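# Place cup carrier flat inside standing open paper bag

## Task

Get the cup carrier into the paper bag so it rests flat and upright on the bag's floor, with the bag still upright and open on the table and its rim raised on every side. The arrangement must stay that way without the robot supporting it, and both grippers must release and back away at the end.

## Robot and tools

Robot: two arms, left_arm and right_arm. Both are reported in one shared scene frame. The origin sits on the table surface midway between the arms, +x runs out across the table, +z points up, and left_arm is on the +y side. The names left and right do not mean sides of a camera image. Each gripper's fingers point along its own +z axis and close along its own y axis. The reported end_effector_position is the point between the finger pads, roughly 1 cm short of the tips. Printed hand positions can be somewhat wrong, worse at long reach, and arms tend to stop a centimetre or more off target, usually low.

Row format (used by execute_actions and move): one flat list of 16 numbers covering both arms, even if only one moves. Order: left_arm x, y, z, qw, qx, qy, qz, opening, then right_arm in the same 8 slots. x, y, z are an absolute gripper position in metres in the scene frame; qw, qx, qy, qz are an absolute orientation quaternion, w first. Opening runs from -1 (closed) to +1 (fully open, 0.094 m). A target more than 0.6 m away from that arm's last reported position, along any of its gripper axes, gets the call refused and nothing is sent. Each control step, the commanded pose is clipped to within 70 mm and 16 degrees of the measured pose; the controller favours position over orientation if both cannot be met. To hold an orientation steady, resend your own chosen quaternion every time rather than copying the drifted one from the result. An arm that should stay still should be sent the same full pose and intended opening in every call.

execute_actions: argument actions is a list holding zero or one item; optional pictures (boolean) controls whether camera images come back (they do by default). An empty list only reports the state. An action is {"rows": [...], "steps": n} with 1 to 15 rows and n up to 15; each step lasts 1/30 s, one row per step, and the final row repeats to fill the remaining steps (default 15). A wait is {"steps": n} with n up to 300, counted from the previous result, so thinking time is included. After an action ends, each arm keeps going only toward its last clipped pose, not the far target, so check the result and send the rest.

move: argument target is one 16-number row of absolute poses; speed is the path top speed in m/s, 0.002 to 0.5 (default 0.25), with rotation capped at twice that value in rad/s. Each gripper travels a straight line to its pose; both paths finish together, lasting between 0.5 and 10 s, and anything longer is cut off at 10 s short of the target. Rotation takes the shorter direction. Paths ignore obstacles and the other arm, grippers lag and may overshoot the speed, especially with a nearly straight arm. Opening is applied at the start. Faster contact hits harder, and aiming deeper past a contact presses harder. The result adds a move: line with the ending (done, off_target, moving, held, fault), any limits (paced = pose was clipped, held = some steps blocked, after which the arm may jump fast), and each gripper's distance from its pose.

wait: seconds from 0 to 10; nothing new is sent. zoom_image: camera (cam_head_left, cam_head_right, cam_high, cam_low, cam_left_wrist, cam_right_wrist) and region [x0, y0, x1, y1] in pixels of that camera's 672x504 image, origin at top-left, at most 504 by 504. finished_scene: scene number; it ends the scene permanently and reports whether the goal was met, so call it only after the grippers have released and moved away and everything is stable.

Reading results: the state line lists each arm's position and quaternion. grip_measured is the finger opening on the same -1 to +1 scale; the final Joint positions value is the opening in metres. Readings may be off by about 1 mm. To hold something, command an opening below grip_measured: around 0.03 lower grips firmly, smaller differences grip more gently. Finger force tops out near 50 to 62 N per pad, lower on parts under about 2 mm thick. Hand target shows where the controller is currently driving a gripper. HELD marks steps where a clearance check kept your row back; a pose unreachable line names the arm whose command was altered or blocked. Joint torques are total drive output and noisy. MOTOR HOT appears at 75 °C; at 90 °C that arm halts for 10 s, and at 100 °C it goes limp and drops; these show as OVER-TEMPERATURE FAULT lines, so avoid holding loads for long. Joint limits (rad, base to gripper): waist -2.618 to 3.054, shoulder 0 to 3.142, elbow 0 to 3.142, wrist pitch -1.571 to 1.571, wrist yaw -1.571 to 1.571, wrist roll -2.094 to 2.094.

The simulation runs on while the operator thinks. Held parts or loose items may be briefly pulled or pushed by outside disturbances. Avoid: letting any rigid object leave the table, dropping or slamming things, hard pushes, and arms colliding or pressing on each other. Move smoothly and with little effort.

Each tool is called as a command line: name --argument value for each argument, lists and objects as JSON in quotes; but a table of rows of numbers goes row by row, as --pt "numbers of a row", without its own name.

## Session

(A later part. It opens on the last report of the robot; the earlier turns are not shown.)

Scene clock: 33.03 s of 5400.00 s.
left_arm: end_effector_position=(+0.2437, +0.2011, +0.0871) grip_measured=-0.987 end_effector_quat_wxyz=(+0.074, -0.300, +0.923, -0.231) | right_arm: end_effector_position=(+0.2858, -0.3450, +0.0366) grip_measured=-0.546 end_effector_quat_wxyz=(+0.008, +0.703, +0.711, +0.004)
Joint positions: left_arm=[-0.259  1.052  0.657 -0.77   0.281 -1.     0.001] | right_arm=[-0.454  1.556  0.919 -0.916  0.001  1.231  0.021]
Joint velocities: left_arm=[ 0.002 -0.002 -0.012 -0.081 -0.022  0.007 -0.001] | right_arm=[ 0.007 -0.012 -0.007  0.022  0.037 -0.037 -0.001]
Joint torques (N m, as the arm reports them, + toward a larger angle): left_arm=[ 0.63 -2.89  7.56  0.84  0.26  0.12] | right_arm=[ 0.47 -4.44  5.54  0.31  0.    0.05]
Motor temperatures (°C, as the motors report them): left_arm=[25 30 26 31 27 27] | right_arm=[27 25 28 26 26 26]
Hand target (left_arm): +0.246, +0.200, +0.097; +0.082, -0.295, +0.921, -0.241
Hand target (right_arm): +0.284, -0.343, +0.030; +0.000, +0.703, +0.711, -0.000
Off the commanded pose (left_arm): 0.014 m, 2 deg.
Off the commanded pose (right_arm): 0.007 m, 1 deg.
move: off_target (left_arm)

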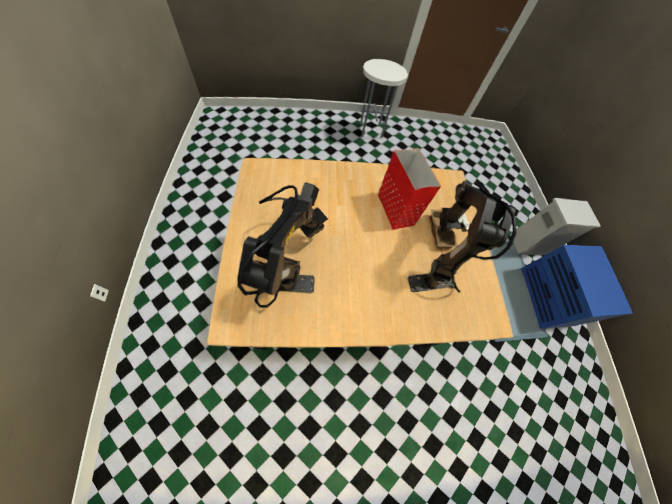

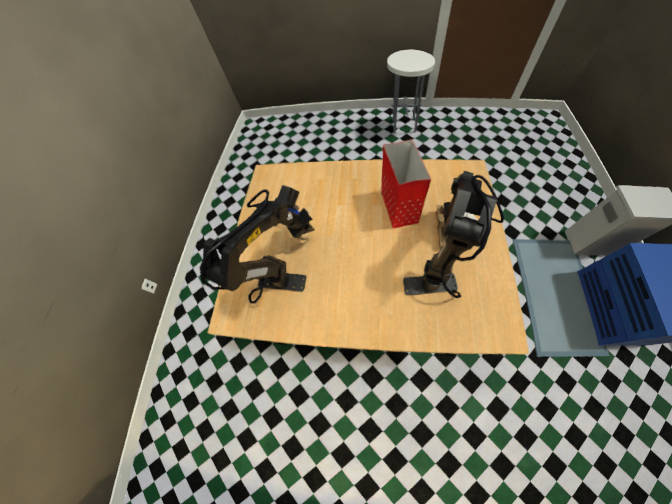

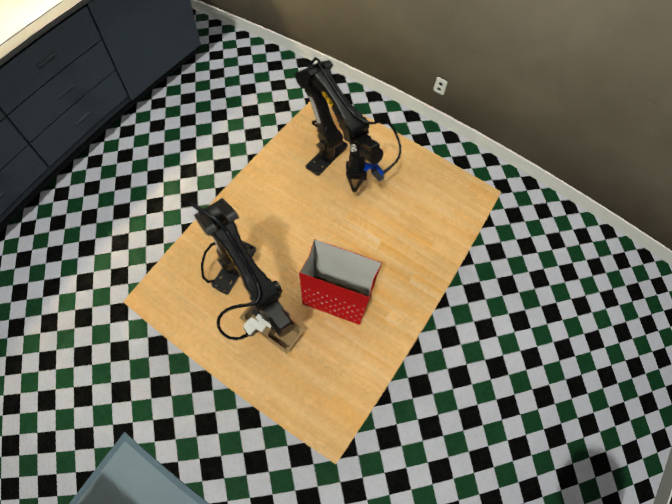

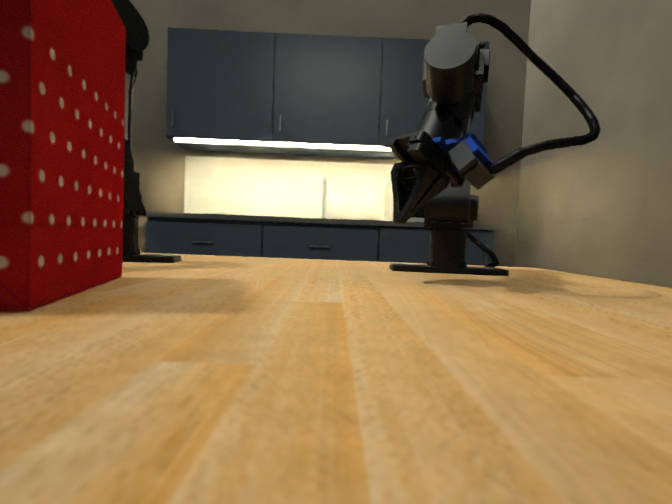

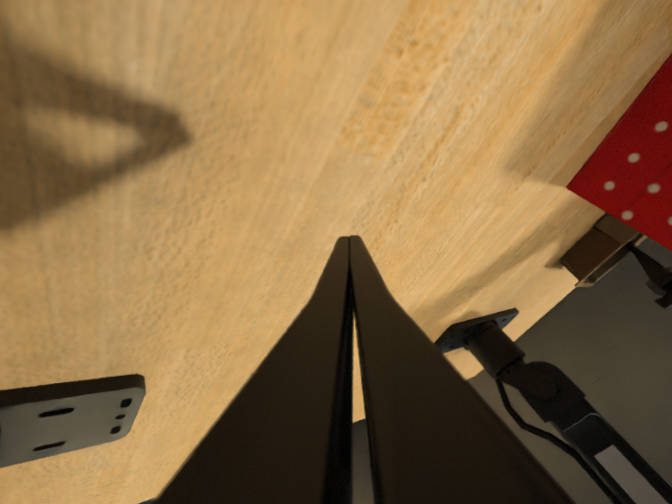

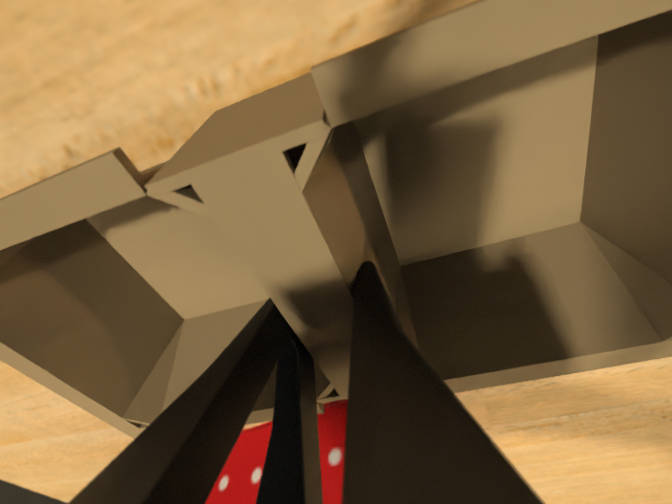

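move --target '[0.2437,0.2011,0.0871,0.074,-0.3,0.923,-0.231,-1,0.284,-0.355,0.12,0,0.73,0.683,0,-0.58]' --speed 0.1

move --target '[0.2437,0.2011,0.0871,0.074,-0.3,0.923,-0.231,-1,0.37,-0.39,0.41,0.284,0.741,0.569,0.218,-0.58]' --speed 0.2

move --target '[0.2437,0.2011,0.0871,0.074,-0.3,0.923,-0.231,-1,0.42,-0.137,0.405,0.213,0.556,0.751,0.288,-0.58]' --speed 0.15

Scene clock: 40.73 s of 5400.00 s.
left_arm: end_effector_position=(+0.2433, +0.2011, +0.0870) grip_measured=-0.987 end_effector_quat_wxyz=(+0.073, -0.299, +0.923, -0.230) | right_arm: end_effector_position=(+0.2851, -0.3519, +0.1068) grip_measured=-0.559 end_effector_quat_wxyz=(-0.013, +0.724, +0.690, -0.006)
Joint positions: left_arm=[-0.259  1.052  0.657 -0.772  0.282 -0.999  0.001] | right_arm=[-0.481  1.538  1.189 -1.251 -0.     1.264  0.021]
Joint velocities: left_arm=[ 0.007  0.012 -0.027  0.037 -0.007 -0.007 -0.001] | right_arm=[ 0.002 -0.017  0.007 -0.11  -0.007 -0.037 -0.   ]
Joint torques (N m, as the arm reports them, + toward a larger angle): left_arm=[ 0.02 -1.59  6.14  0.99  0.18 -0.03] | right_arm=[-1.09 -8.31  9.45 -0.13  0.    0.06]
Motor temperatures (°C, as the motors report them): left_arm=[25 29 26 30 27 27] | right_arm=[27 26 28 26 25 26]
Hand target (left_arm): +0.244, +0.201, +0.087; +0.074, -0.300, +0.923, -0.231
Hand target (right_arm): +0.286, -0.355, +0.119; +0.000, +0.730, +0.683, +0.000
Off the commanded pose (left_arm): 0.000 m, 0 deg.
Off the commanded pose (right_arm): 0.014 m, 2 deg.
After step 90, 3.27 s passed at rest.
move: off_target (right_arm)

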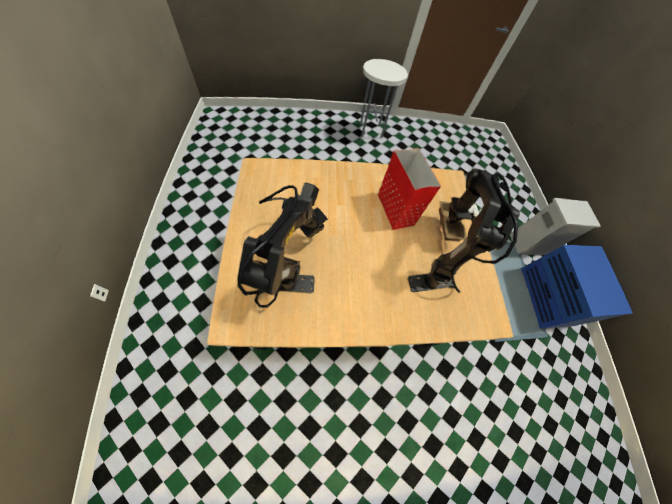

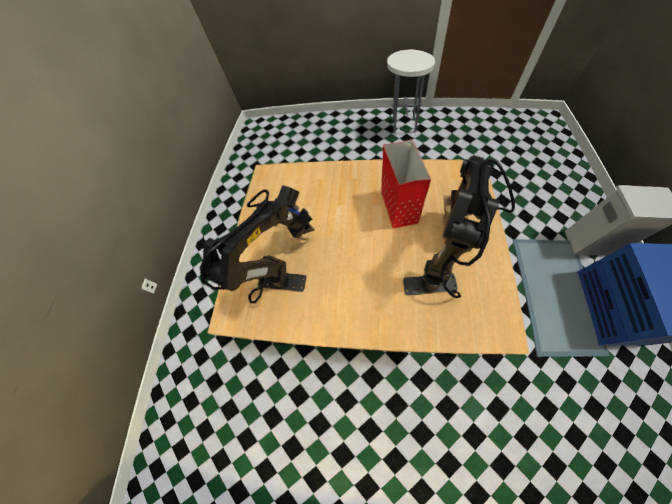

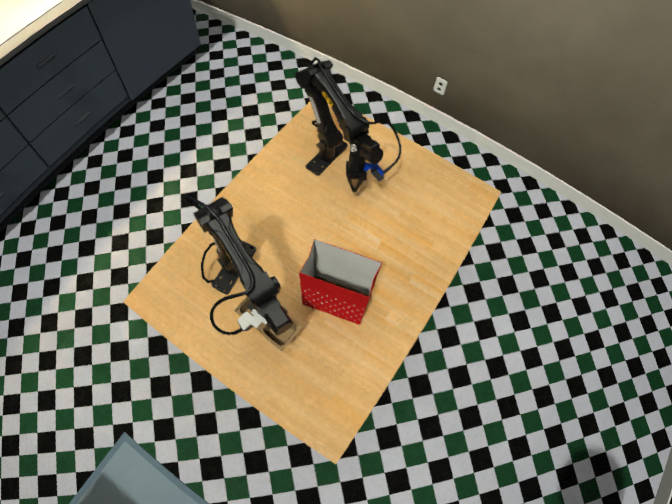

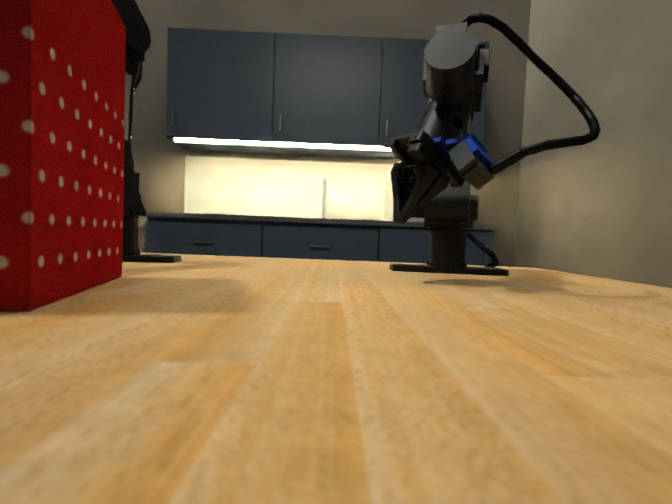

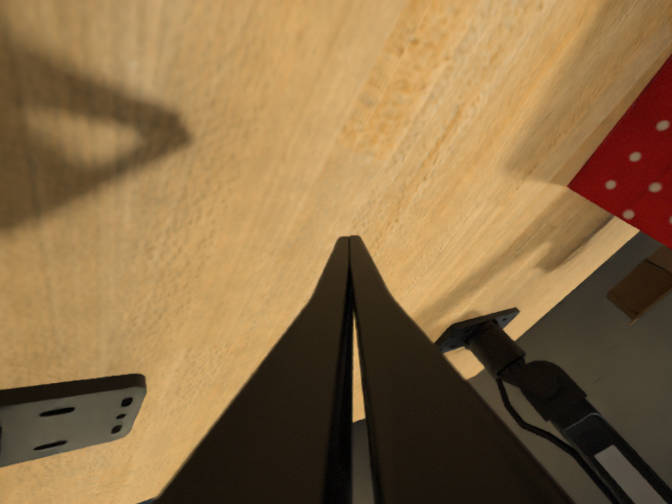

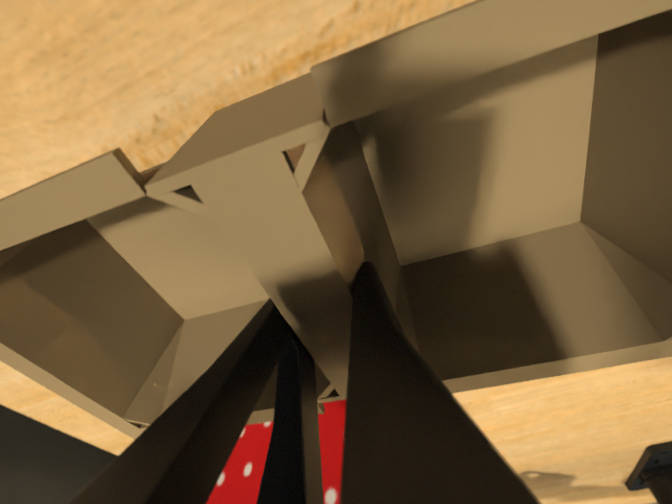

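Scene clock: 43.43 s of 5400.00 s.
left_arm: end_effector_position=(+0.2433, +0.2011, +0.0870) grip_measured=-0.987 end_effector_quat_wxyz=(+0.073, -0.299, +0.923, -0.230) | right_arm: end_effector_position=(+0.3846, -0.3888, +0.3944) grip_measured=-0.559 end_effector_quat_wxyz=(+0.267, +0.736, +0.580, +0.224)
Joint positions: left_arm=[-0.259  1.052  0.657 -0.772  0.282 -0.999  0.001] | right_arm=[-0.551  1.687  2.379 -1.563 -0.143  1.433  0.021]
Joint velocities: left_arm=[-0.002  0.007  0.002 -0.081  0.066 -0.066 -0.001] | right_arm=[-0.002 -0.017 -0.002 -0.051 -0.022  0.007 -0.001]
Joint torques (N m, as the arm reports them, + toward a larger angle): left_arm=[ 0.03 -1.64  6.13  0.97  0.14 -0.05] | right_arm=[-0.95 -8.02  7.53  1.41  0.1   0.  ]
Motor temperatures (°C, as the motors report them): left_arm=[25 29 26 30 27 27] | right_arm=[27 26 28 26 26 26]
Hand target (left_arm): +0.244, +0.201, +0.087; +0.074, -0.300, +0.923, -0.231
Hand target (right_arm): +0.375, -0.392, +0.409; +0.289, +0.735, +0.571, +0.226
Off the commanded pose (left_arm): 0.000 m, 0 deg.
Off the commanded pose (right_arm): 0.021 m, 3 deg.
joint sent to its limit (right arm) — the command would take joint 4 (wrist pitch) past its lower limit, so that joint was sent only as far as its limit.
move: off_target (right_arm)

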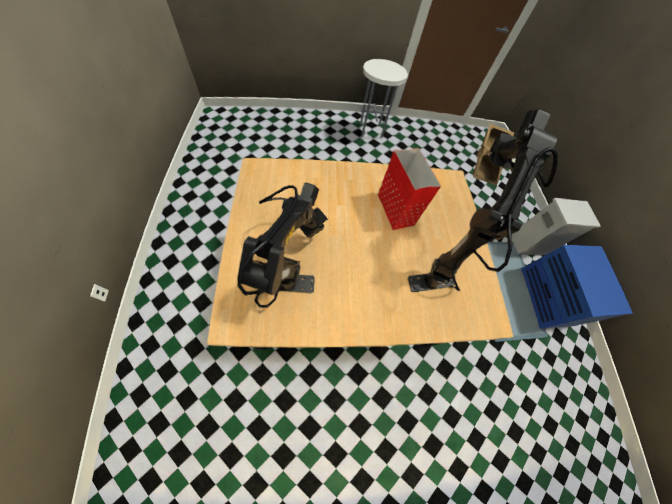

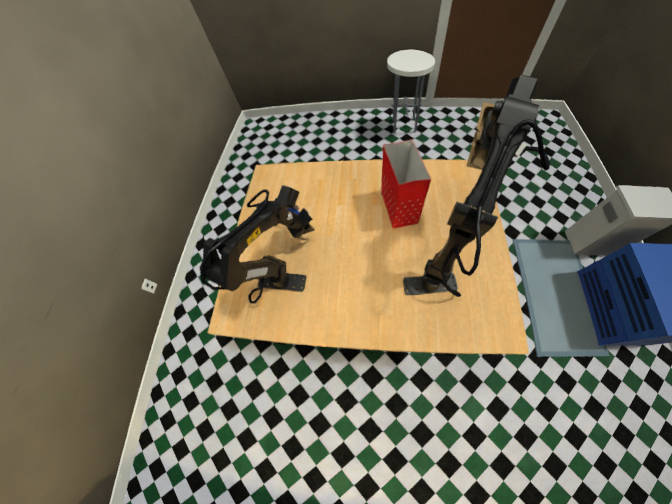

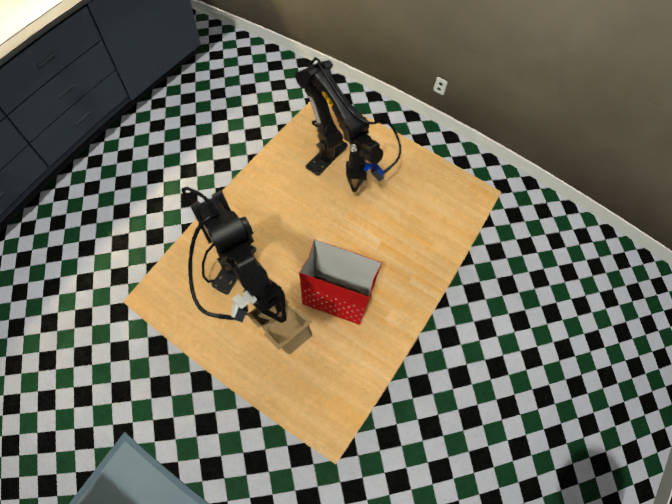

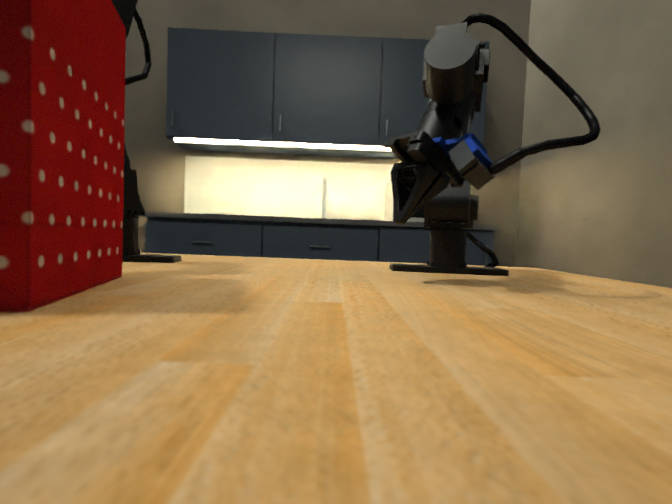

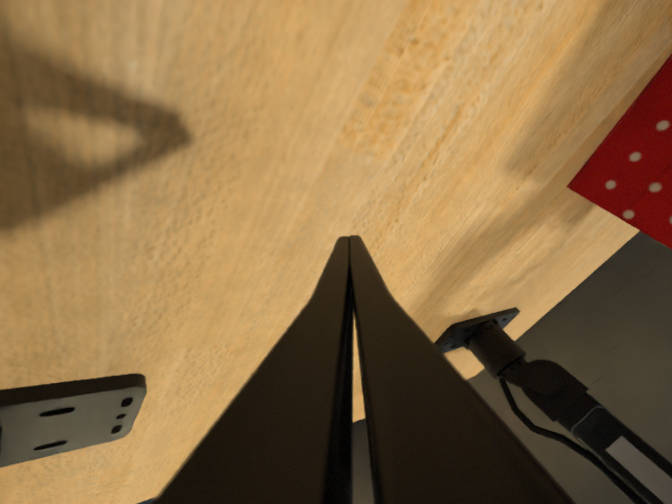

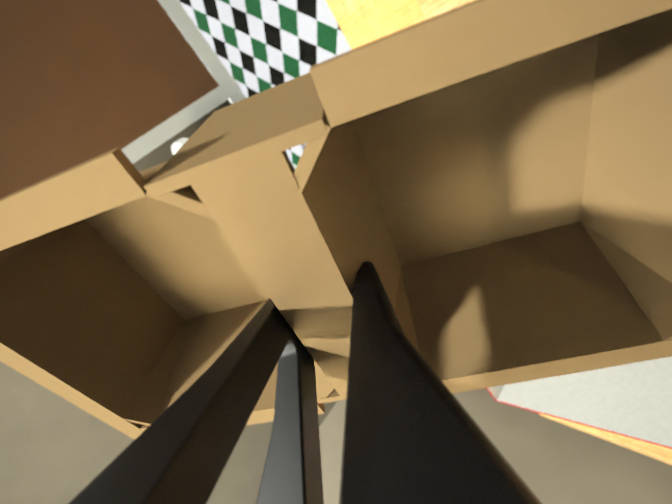

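Scene clock: 45.53 s of 5400.00 s.
left_arm: end_effector_position=(+0.2433, +0.2011, +0.0870) grip_measured=-0.987 end_effector_quat_wxyz=(+0.073, -0.299, +0.923, -0.230) | right_arm: end_effector_position=(+0.4161, -0.1347, +0.3995) grip_measured=-0.559 end_effector_quat_wxyz=(+0.212, +0.553, +0.751, +0.292)
Joint positions: left_arm=[-0.259  1.052  0.657 -0.772  0.282 -0.999  0.001] | right_arm=[ 0.219  1.81   2.541 -1.563  0.024  1.604  0.021]
Joint velocities: left_arm=[-0.007 -0.022 -0.007  0.007  0.037 -0.022 -0.001] | right_arm=[-0.002  0.012  0.022  0.022  0.095 -0.022 -0.001]
Joint torques (N m, as the arm reports them, + toward a larger angle): left_arm=[-0.03 -1.69  6.03  0.98  0.16 -0.03] | right_arm=[ 0.67 -6.32  7.59  1.46  0.19  0.01]
Motor temperatures (°C, as the motors report them): left_arm=[25 29 26 30 27 27] | right_arm=[27 26 28 27 26 26]
Hand target (left_arm): +0.244, +0.201, +0.087; +0.074, -0.300, +0.923, -0.231
Hand target (right_arm): +0.417, -0.135, +0.404; +0.221, +0.551, +0.749, +0.294
Off the commanded pose (left_arm): 0.000 m, 0 deg.
Off the commanded pose (right_arm): 0.007 m, 1 deg.
joint sent to its limit (right arm) — the command would take joint 4 (wrist pitch) past its lower limit, so that joint was sent only as far as its limit.
move: done

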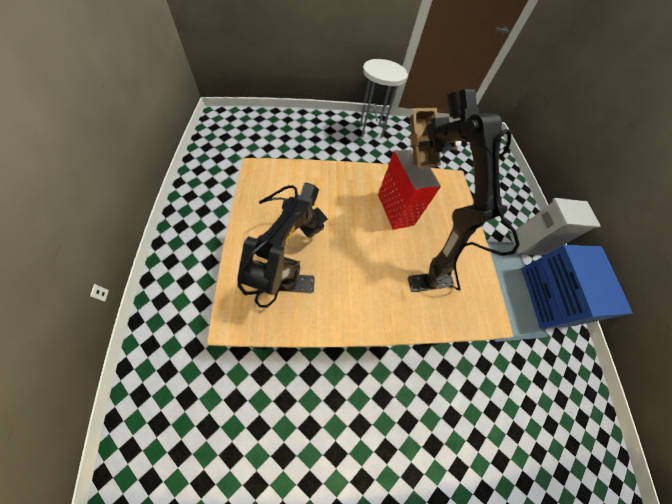

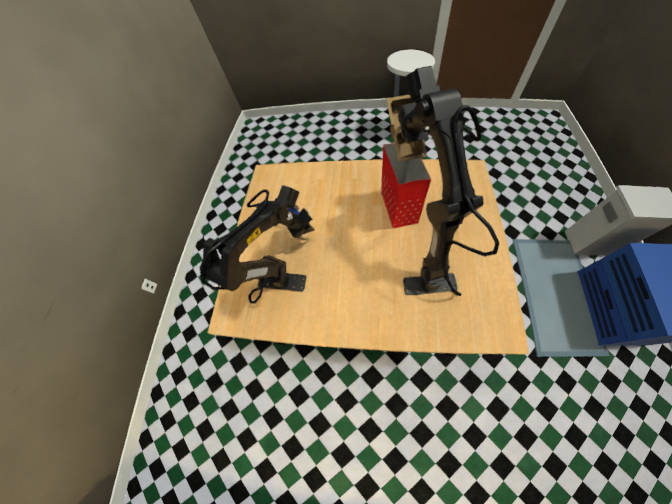

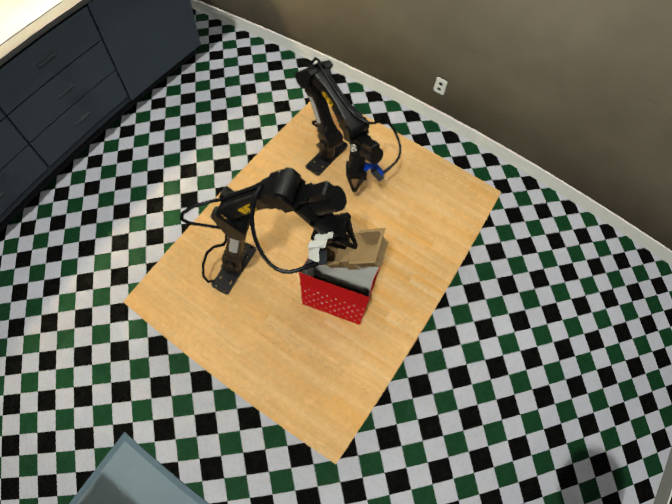

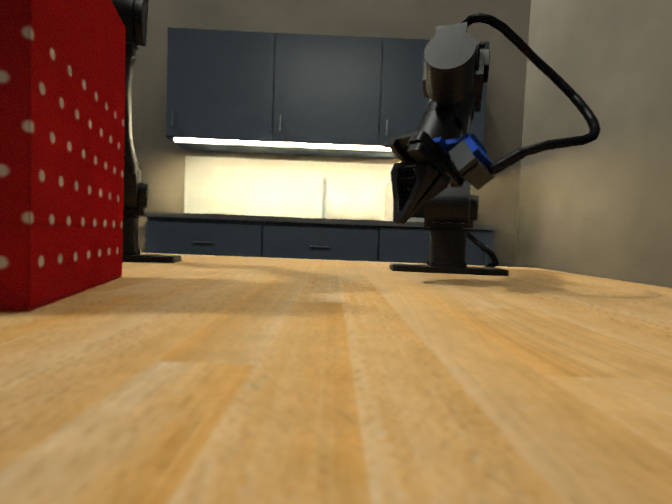

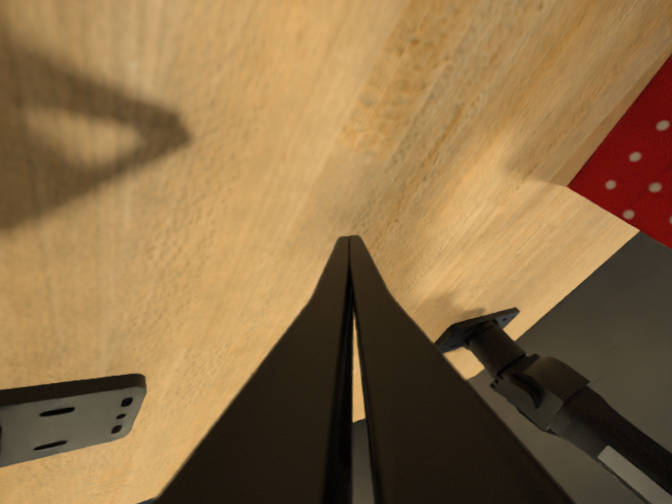

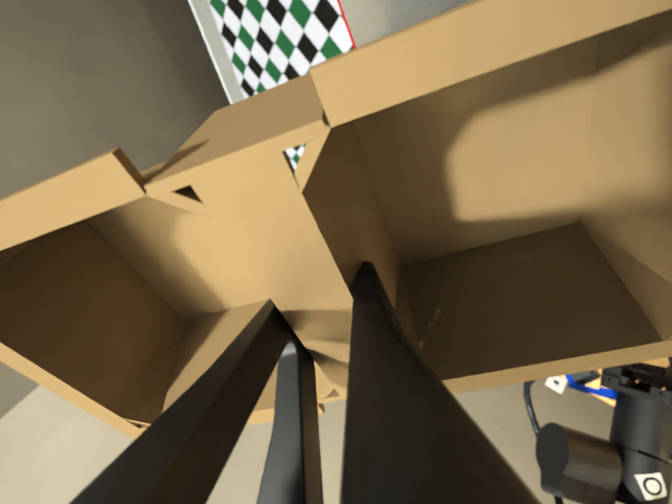

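move --target '[0.2437,0.2011,0.0871,0.074,-0.3,0.923,-0.231,-1,0.415,-0.14,0.33,0.164,0.572,0.773,0.222,-0.58]' --speed 0.07

zoom_image --camera "cam_high" --region '[270,190,430,340]'

zoom_image --camera "cam_head_left" --region '[360,100,490,240]'

zoom_image --camera "cam_head_right" --region '[350,100,480,240]'

Scene clock: 52.00 s of 5400.00 s.
left_arm: end_effector_position=(+0.2433, +0.2011, +0.0870) grip_measured=-0.987 end_effector_quat_wxyz=(+0.073, -0.299, +0.923, -0.230) | right_arm: end_effector_position=(+0.4154, -0.1345, +0.3193) grip_measured=-0.559 end_effector_quat_wxyz=(+0.153, +0.571, +0.779, +0.207)
Joint positions: left_arm=[-0.259  1.052  0.657 -0.772  0.282 -0.999  0.001] | right_arm=[ 0.219  1.764  2.197 -1.483  0.021  1.605  0.021]
Joint velocities: left_arm=[-0.007 -0.002 -0.002 -0.051 -0.037  0.007 -0.001] | right_arm=[-0.002  0.012 -0.002 -0.037  0.007 -0.007 -0.001]
Joint torques (N m, as the arm reports them, + toward a larger angle): left_arm=[ 0.02 -1.68  6.15  1.    0.18 -0.03] | right_arm=[ -1.21 -10.59   5.04   1.3   -0.01  -0.02]
Motor temperatures (°C, as the motors report them): left_arm=[25 29 26 30 27 27] | right_arm=[27 26 28 28 26 26]
Hand target (left_arm): +0.244, +0.201, +0.087; +0.074, -0.300, +0.923, -0.231
Hand target (right_arm): +0.414, -0.140, +0.329; +0.164, +0.573, +0.772, +0.221
Off the commanded pose (left_arm): 0.000 m, 0 deg.
Off the commanded pose (right_arm): 0.012 m, 2 deg.
After step 90, 1.87 s passed at rest.
move: off_target (right_arm)

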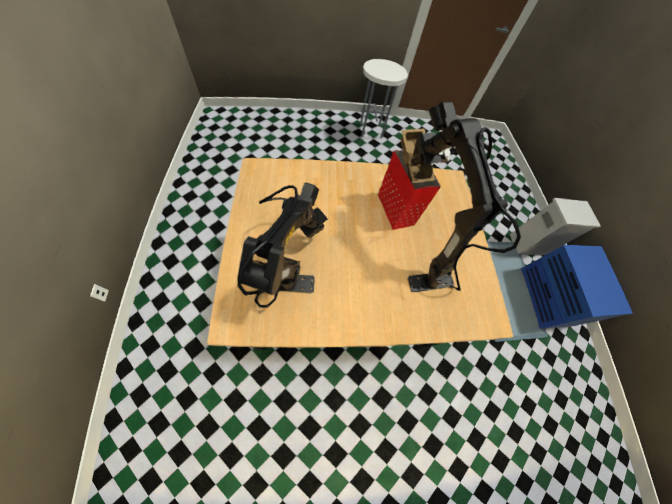

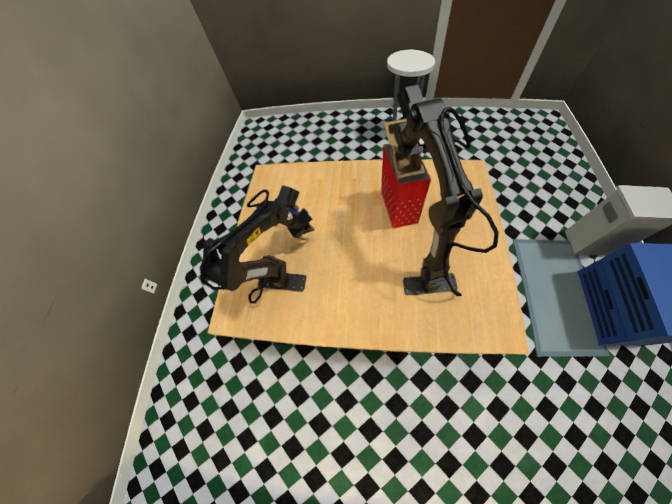

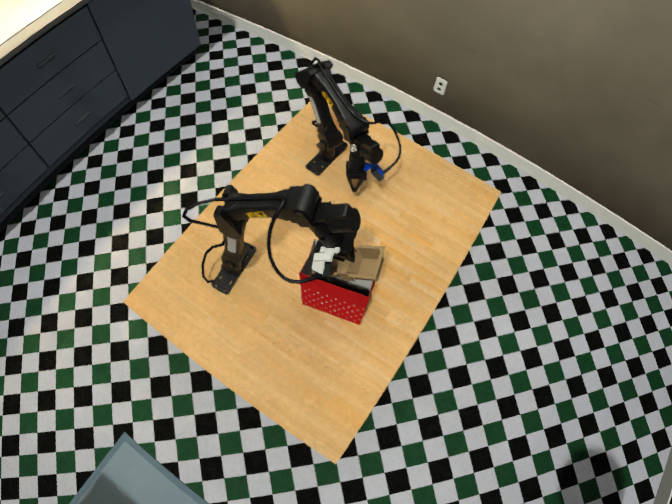

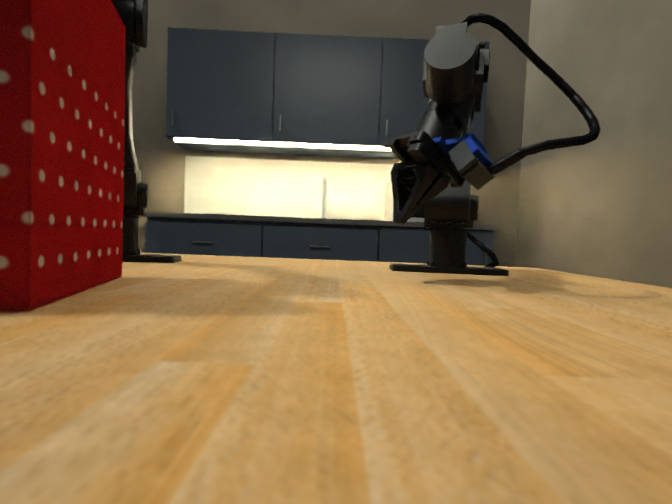

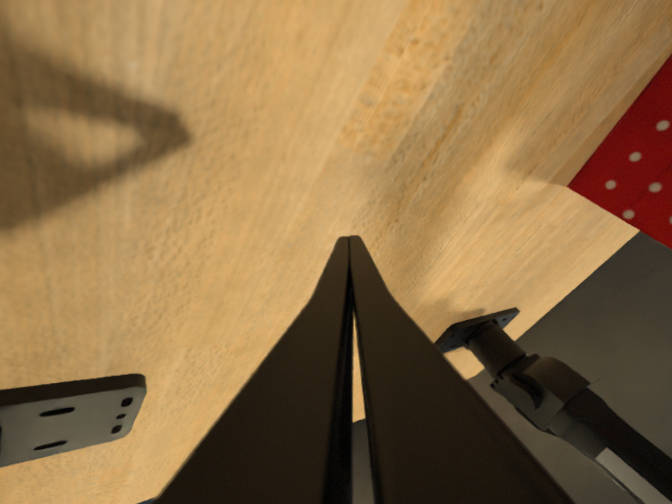

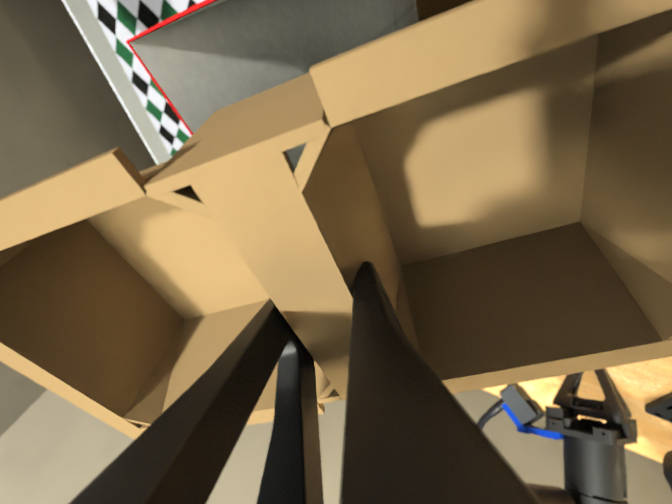

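Region (270, 190, 430, 340) of cam_high's 672x504 image, scaled by 3.150, with more detail than that image has; it fills the top 472 rows of this view, and the rest is white.

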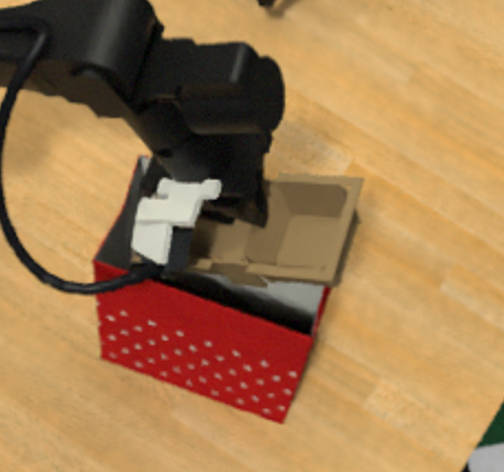

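Region (360, 100, 490, 240) of cam_head_left's 672x504 image, scaled by 3.600, with more detail than that image has; it fills the left 468 columns of this view, and the rest is white.

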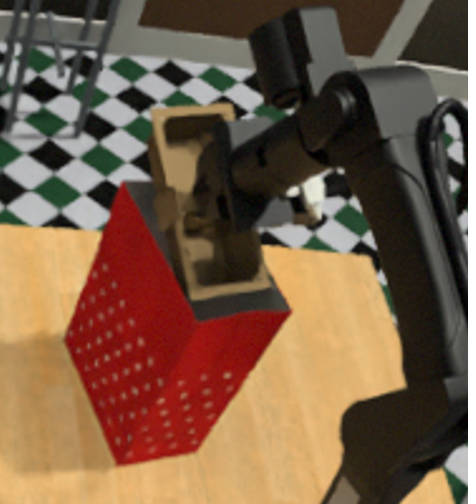

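Region (350, 100, 480, 240) of cam_head_right's 672x504 image, scaled by 3.600, with more detail than that image has; it fills the left 468 columns of this view, and the rest is white.

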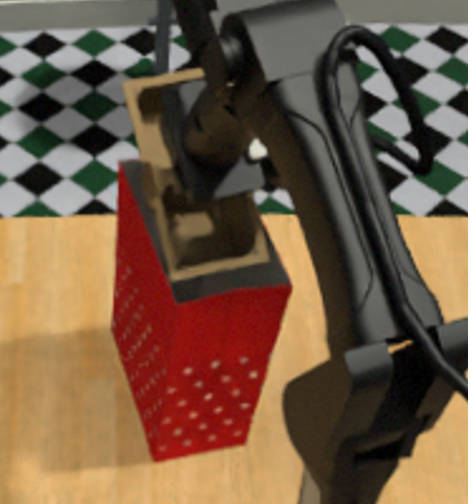

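move --target '[0.2437,0.2011,0.0871,0.074,-0.3,0.923,-0.231,-1,0.403,-0.15,0.275,0.134,0.58,0.783,0.181,-0.58]' --speed 0.05

zoom_image --camera "cam_high" --region '[270,190,430,340]'

zoom_image --camera "cam_head_left" --region '[360,100,490,240]'

Scene clock: 68.93 s of 5400.00 s.
left_arm: end_effector_position=(+0.2433, +0.2011, +0.0870) grip_measured=-0.987 end_effector_quat_wxyz=(+0.073, -0.299, +0.923, -0.230) | right_arm: end_effector_position=(+0.4027, -0.1461, +0.2656) grip_measured=-0.559 end_effector_quat_wxyz=(+0.122, +0.583, +0.786, +0.166)
Joint positions: left_arm=[-0.259  1.052  0.657 -0.772  0.282 -0.999  0.001] | right_arm=[ 0.196  1.683  1.902 -1.375  0.009  1.595  0.021]
Joint velocities: left_arm=[ 0.002  0.007 -0.012  0.007  0.007  0.037  0.001] | right_arm=[ 0.012 -0.007 -0.012  0.081  0.037 -0.022 -0.   ]
Joint torques (N m, as the arm reports them, + toward a larger angle): left_arm=[-0.02 -1.67  6.11  0.98  0.17 -0.04] | right_arm=[ -1.03 -10.27   5.74   1.14  -0.02  -0.09]
Motor temperatures (°C, as the motors report them): left_arm=[25 28 26 30 27 27] | right_arm=[27 28 28 29 26 26]
Hand target (left_arm): +0.244, +0.201, +0.087; +0.074, -0.300, +0.923, -0.231
Hand target (right_arm): +0.402, -0.150, +0.275; +0.134, +0.581, +0.782, +0.181
Off the commanded pose (left_arm): 0.000 m, 0 deg.
Off the commanded pose (right_arm): 0.010 m, 2 deg.
After step 90, 12.70 s passed at rest.
move: done

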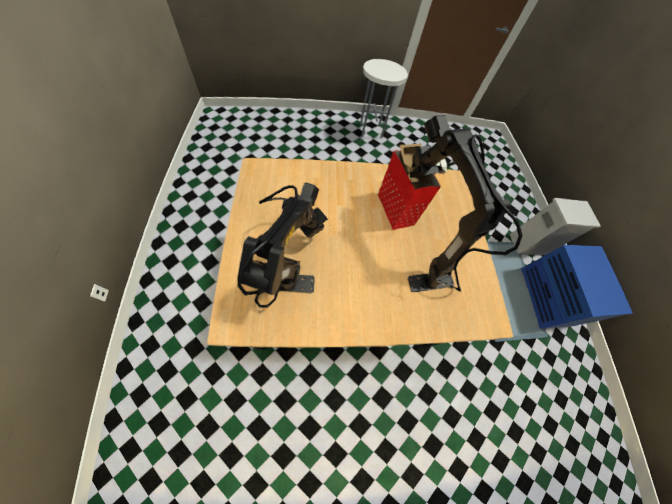

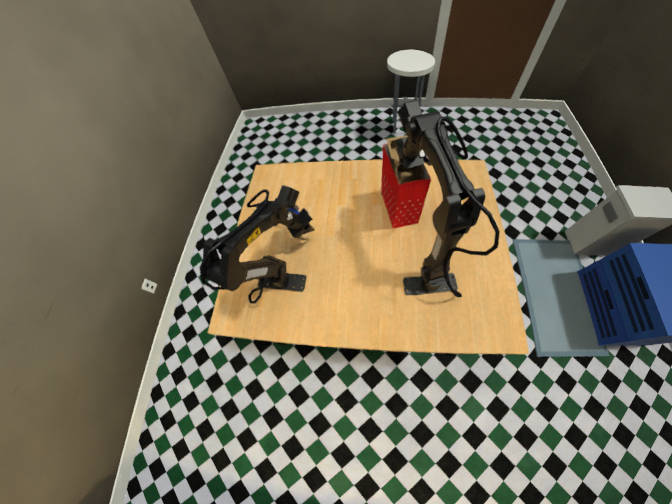

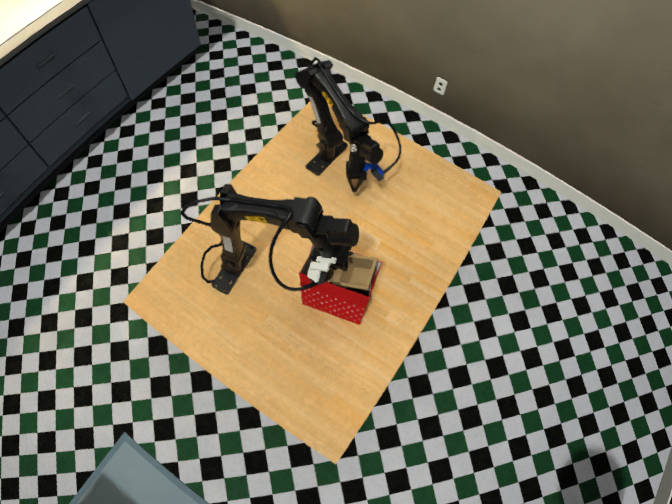

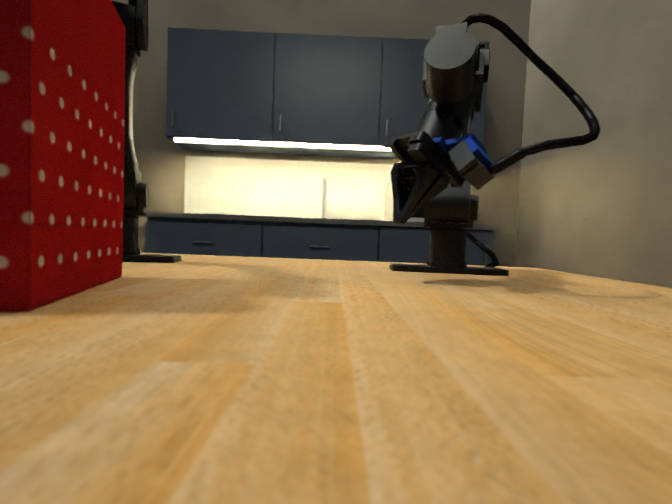

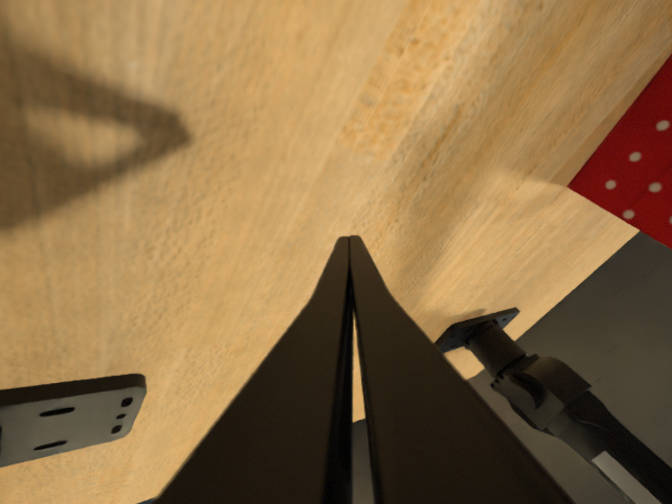

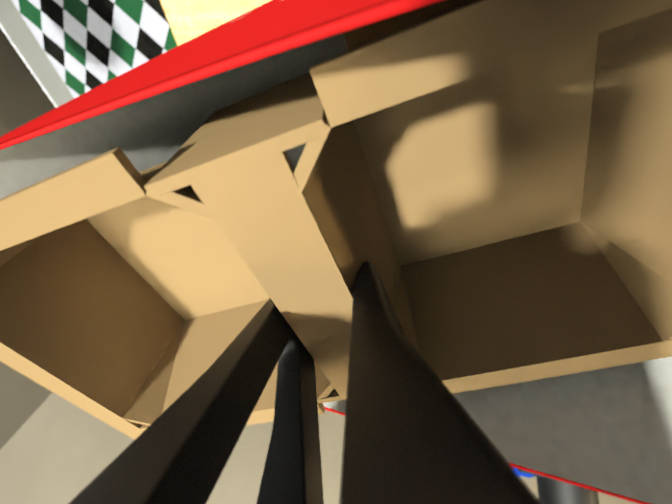

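Region (270, 190, 430, 340) of cam_high's 672x504 image, scaled by 3.150, with more detail than that image has; it fills the top 472 rows of this view, and the rest is white.

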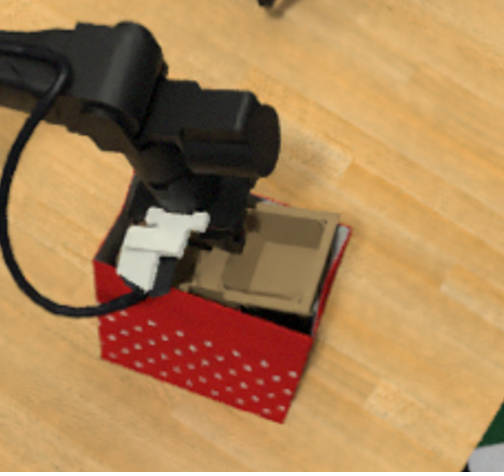

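Region (360, 100, 490, 240) of cam_head_left's 672x504 image, scaled by 3.600, with more detail than that image has; it fills the left 468 columns of this view, and the rest is white.

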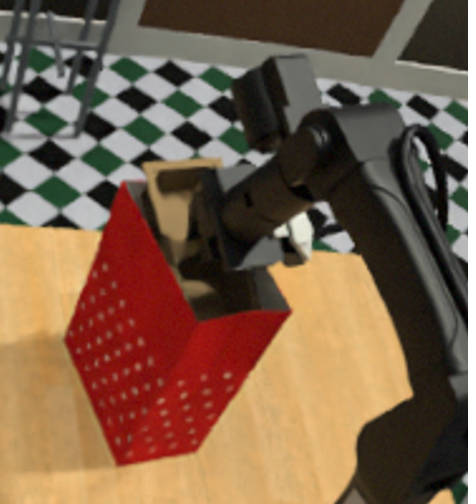

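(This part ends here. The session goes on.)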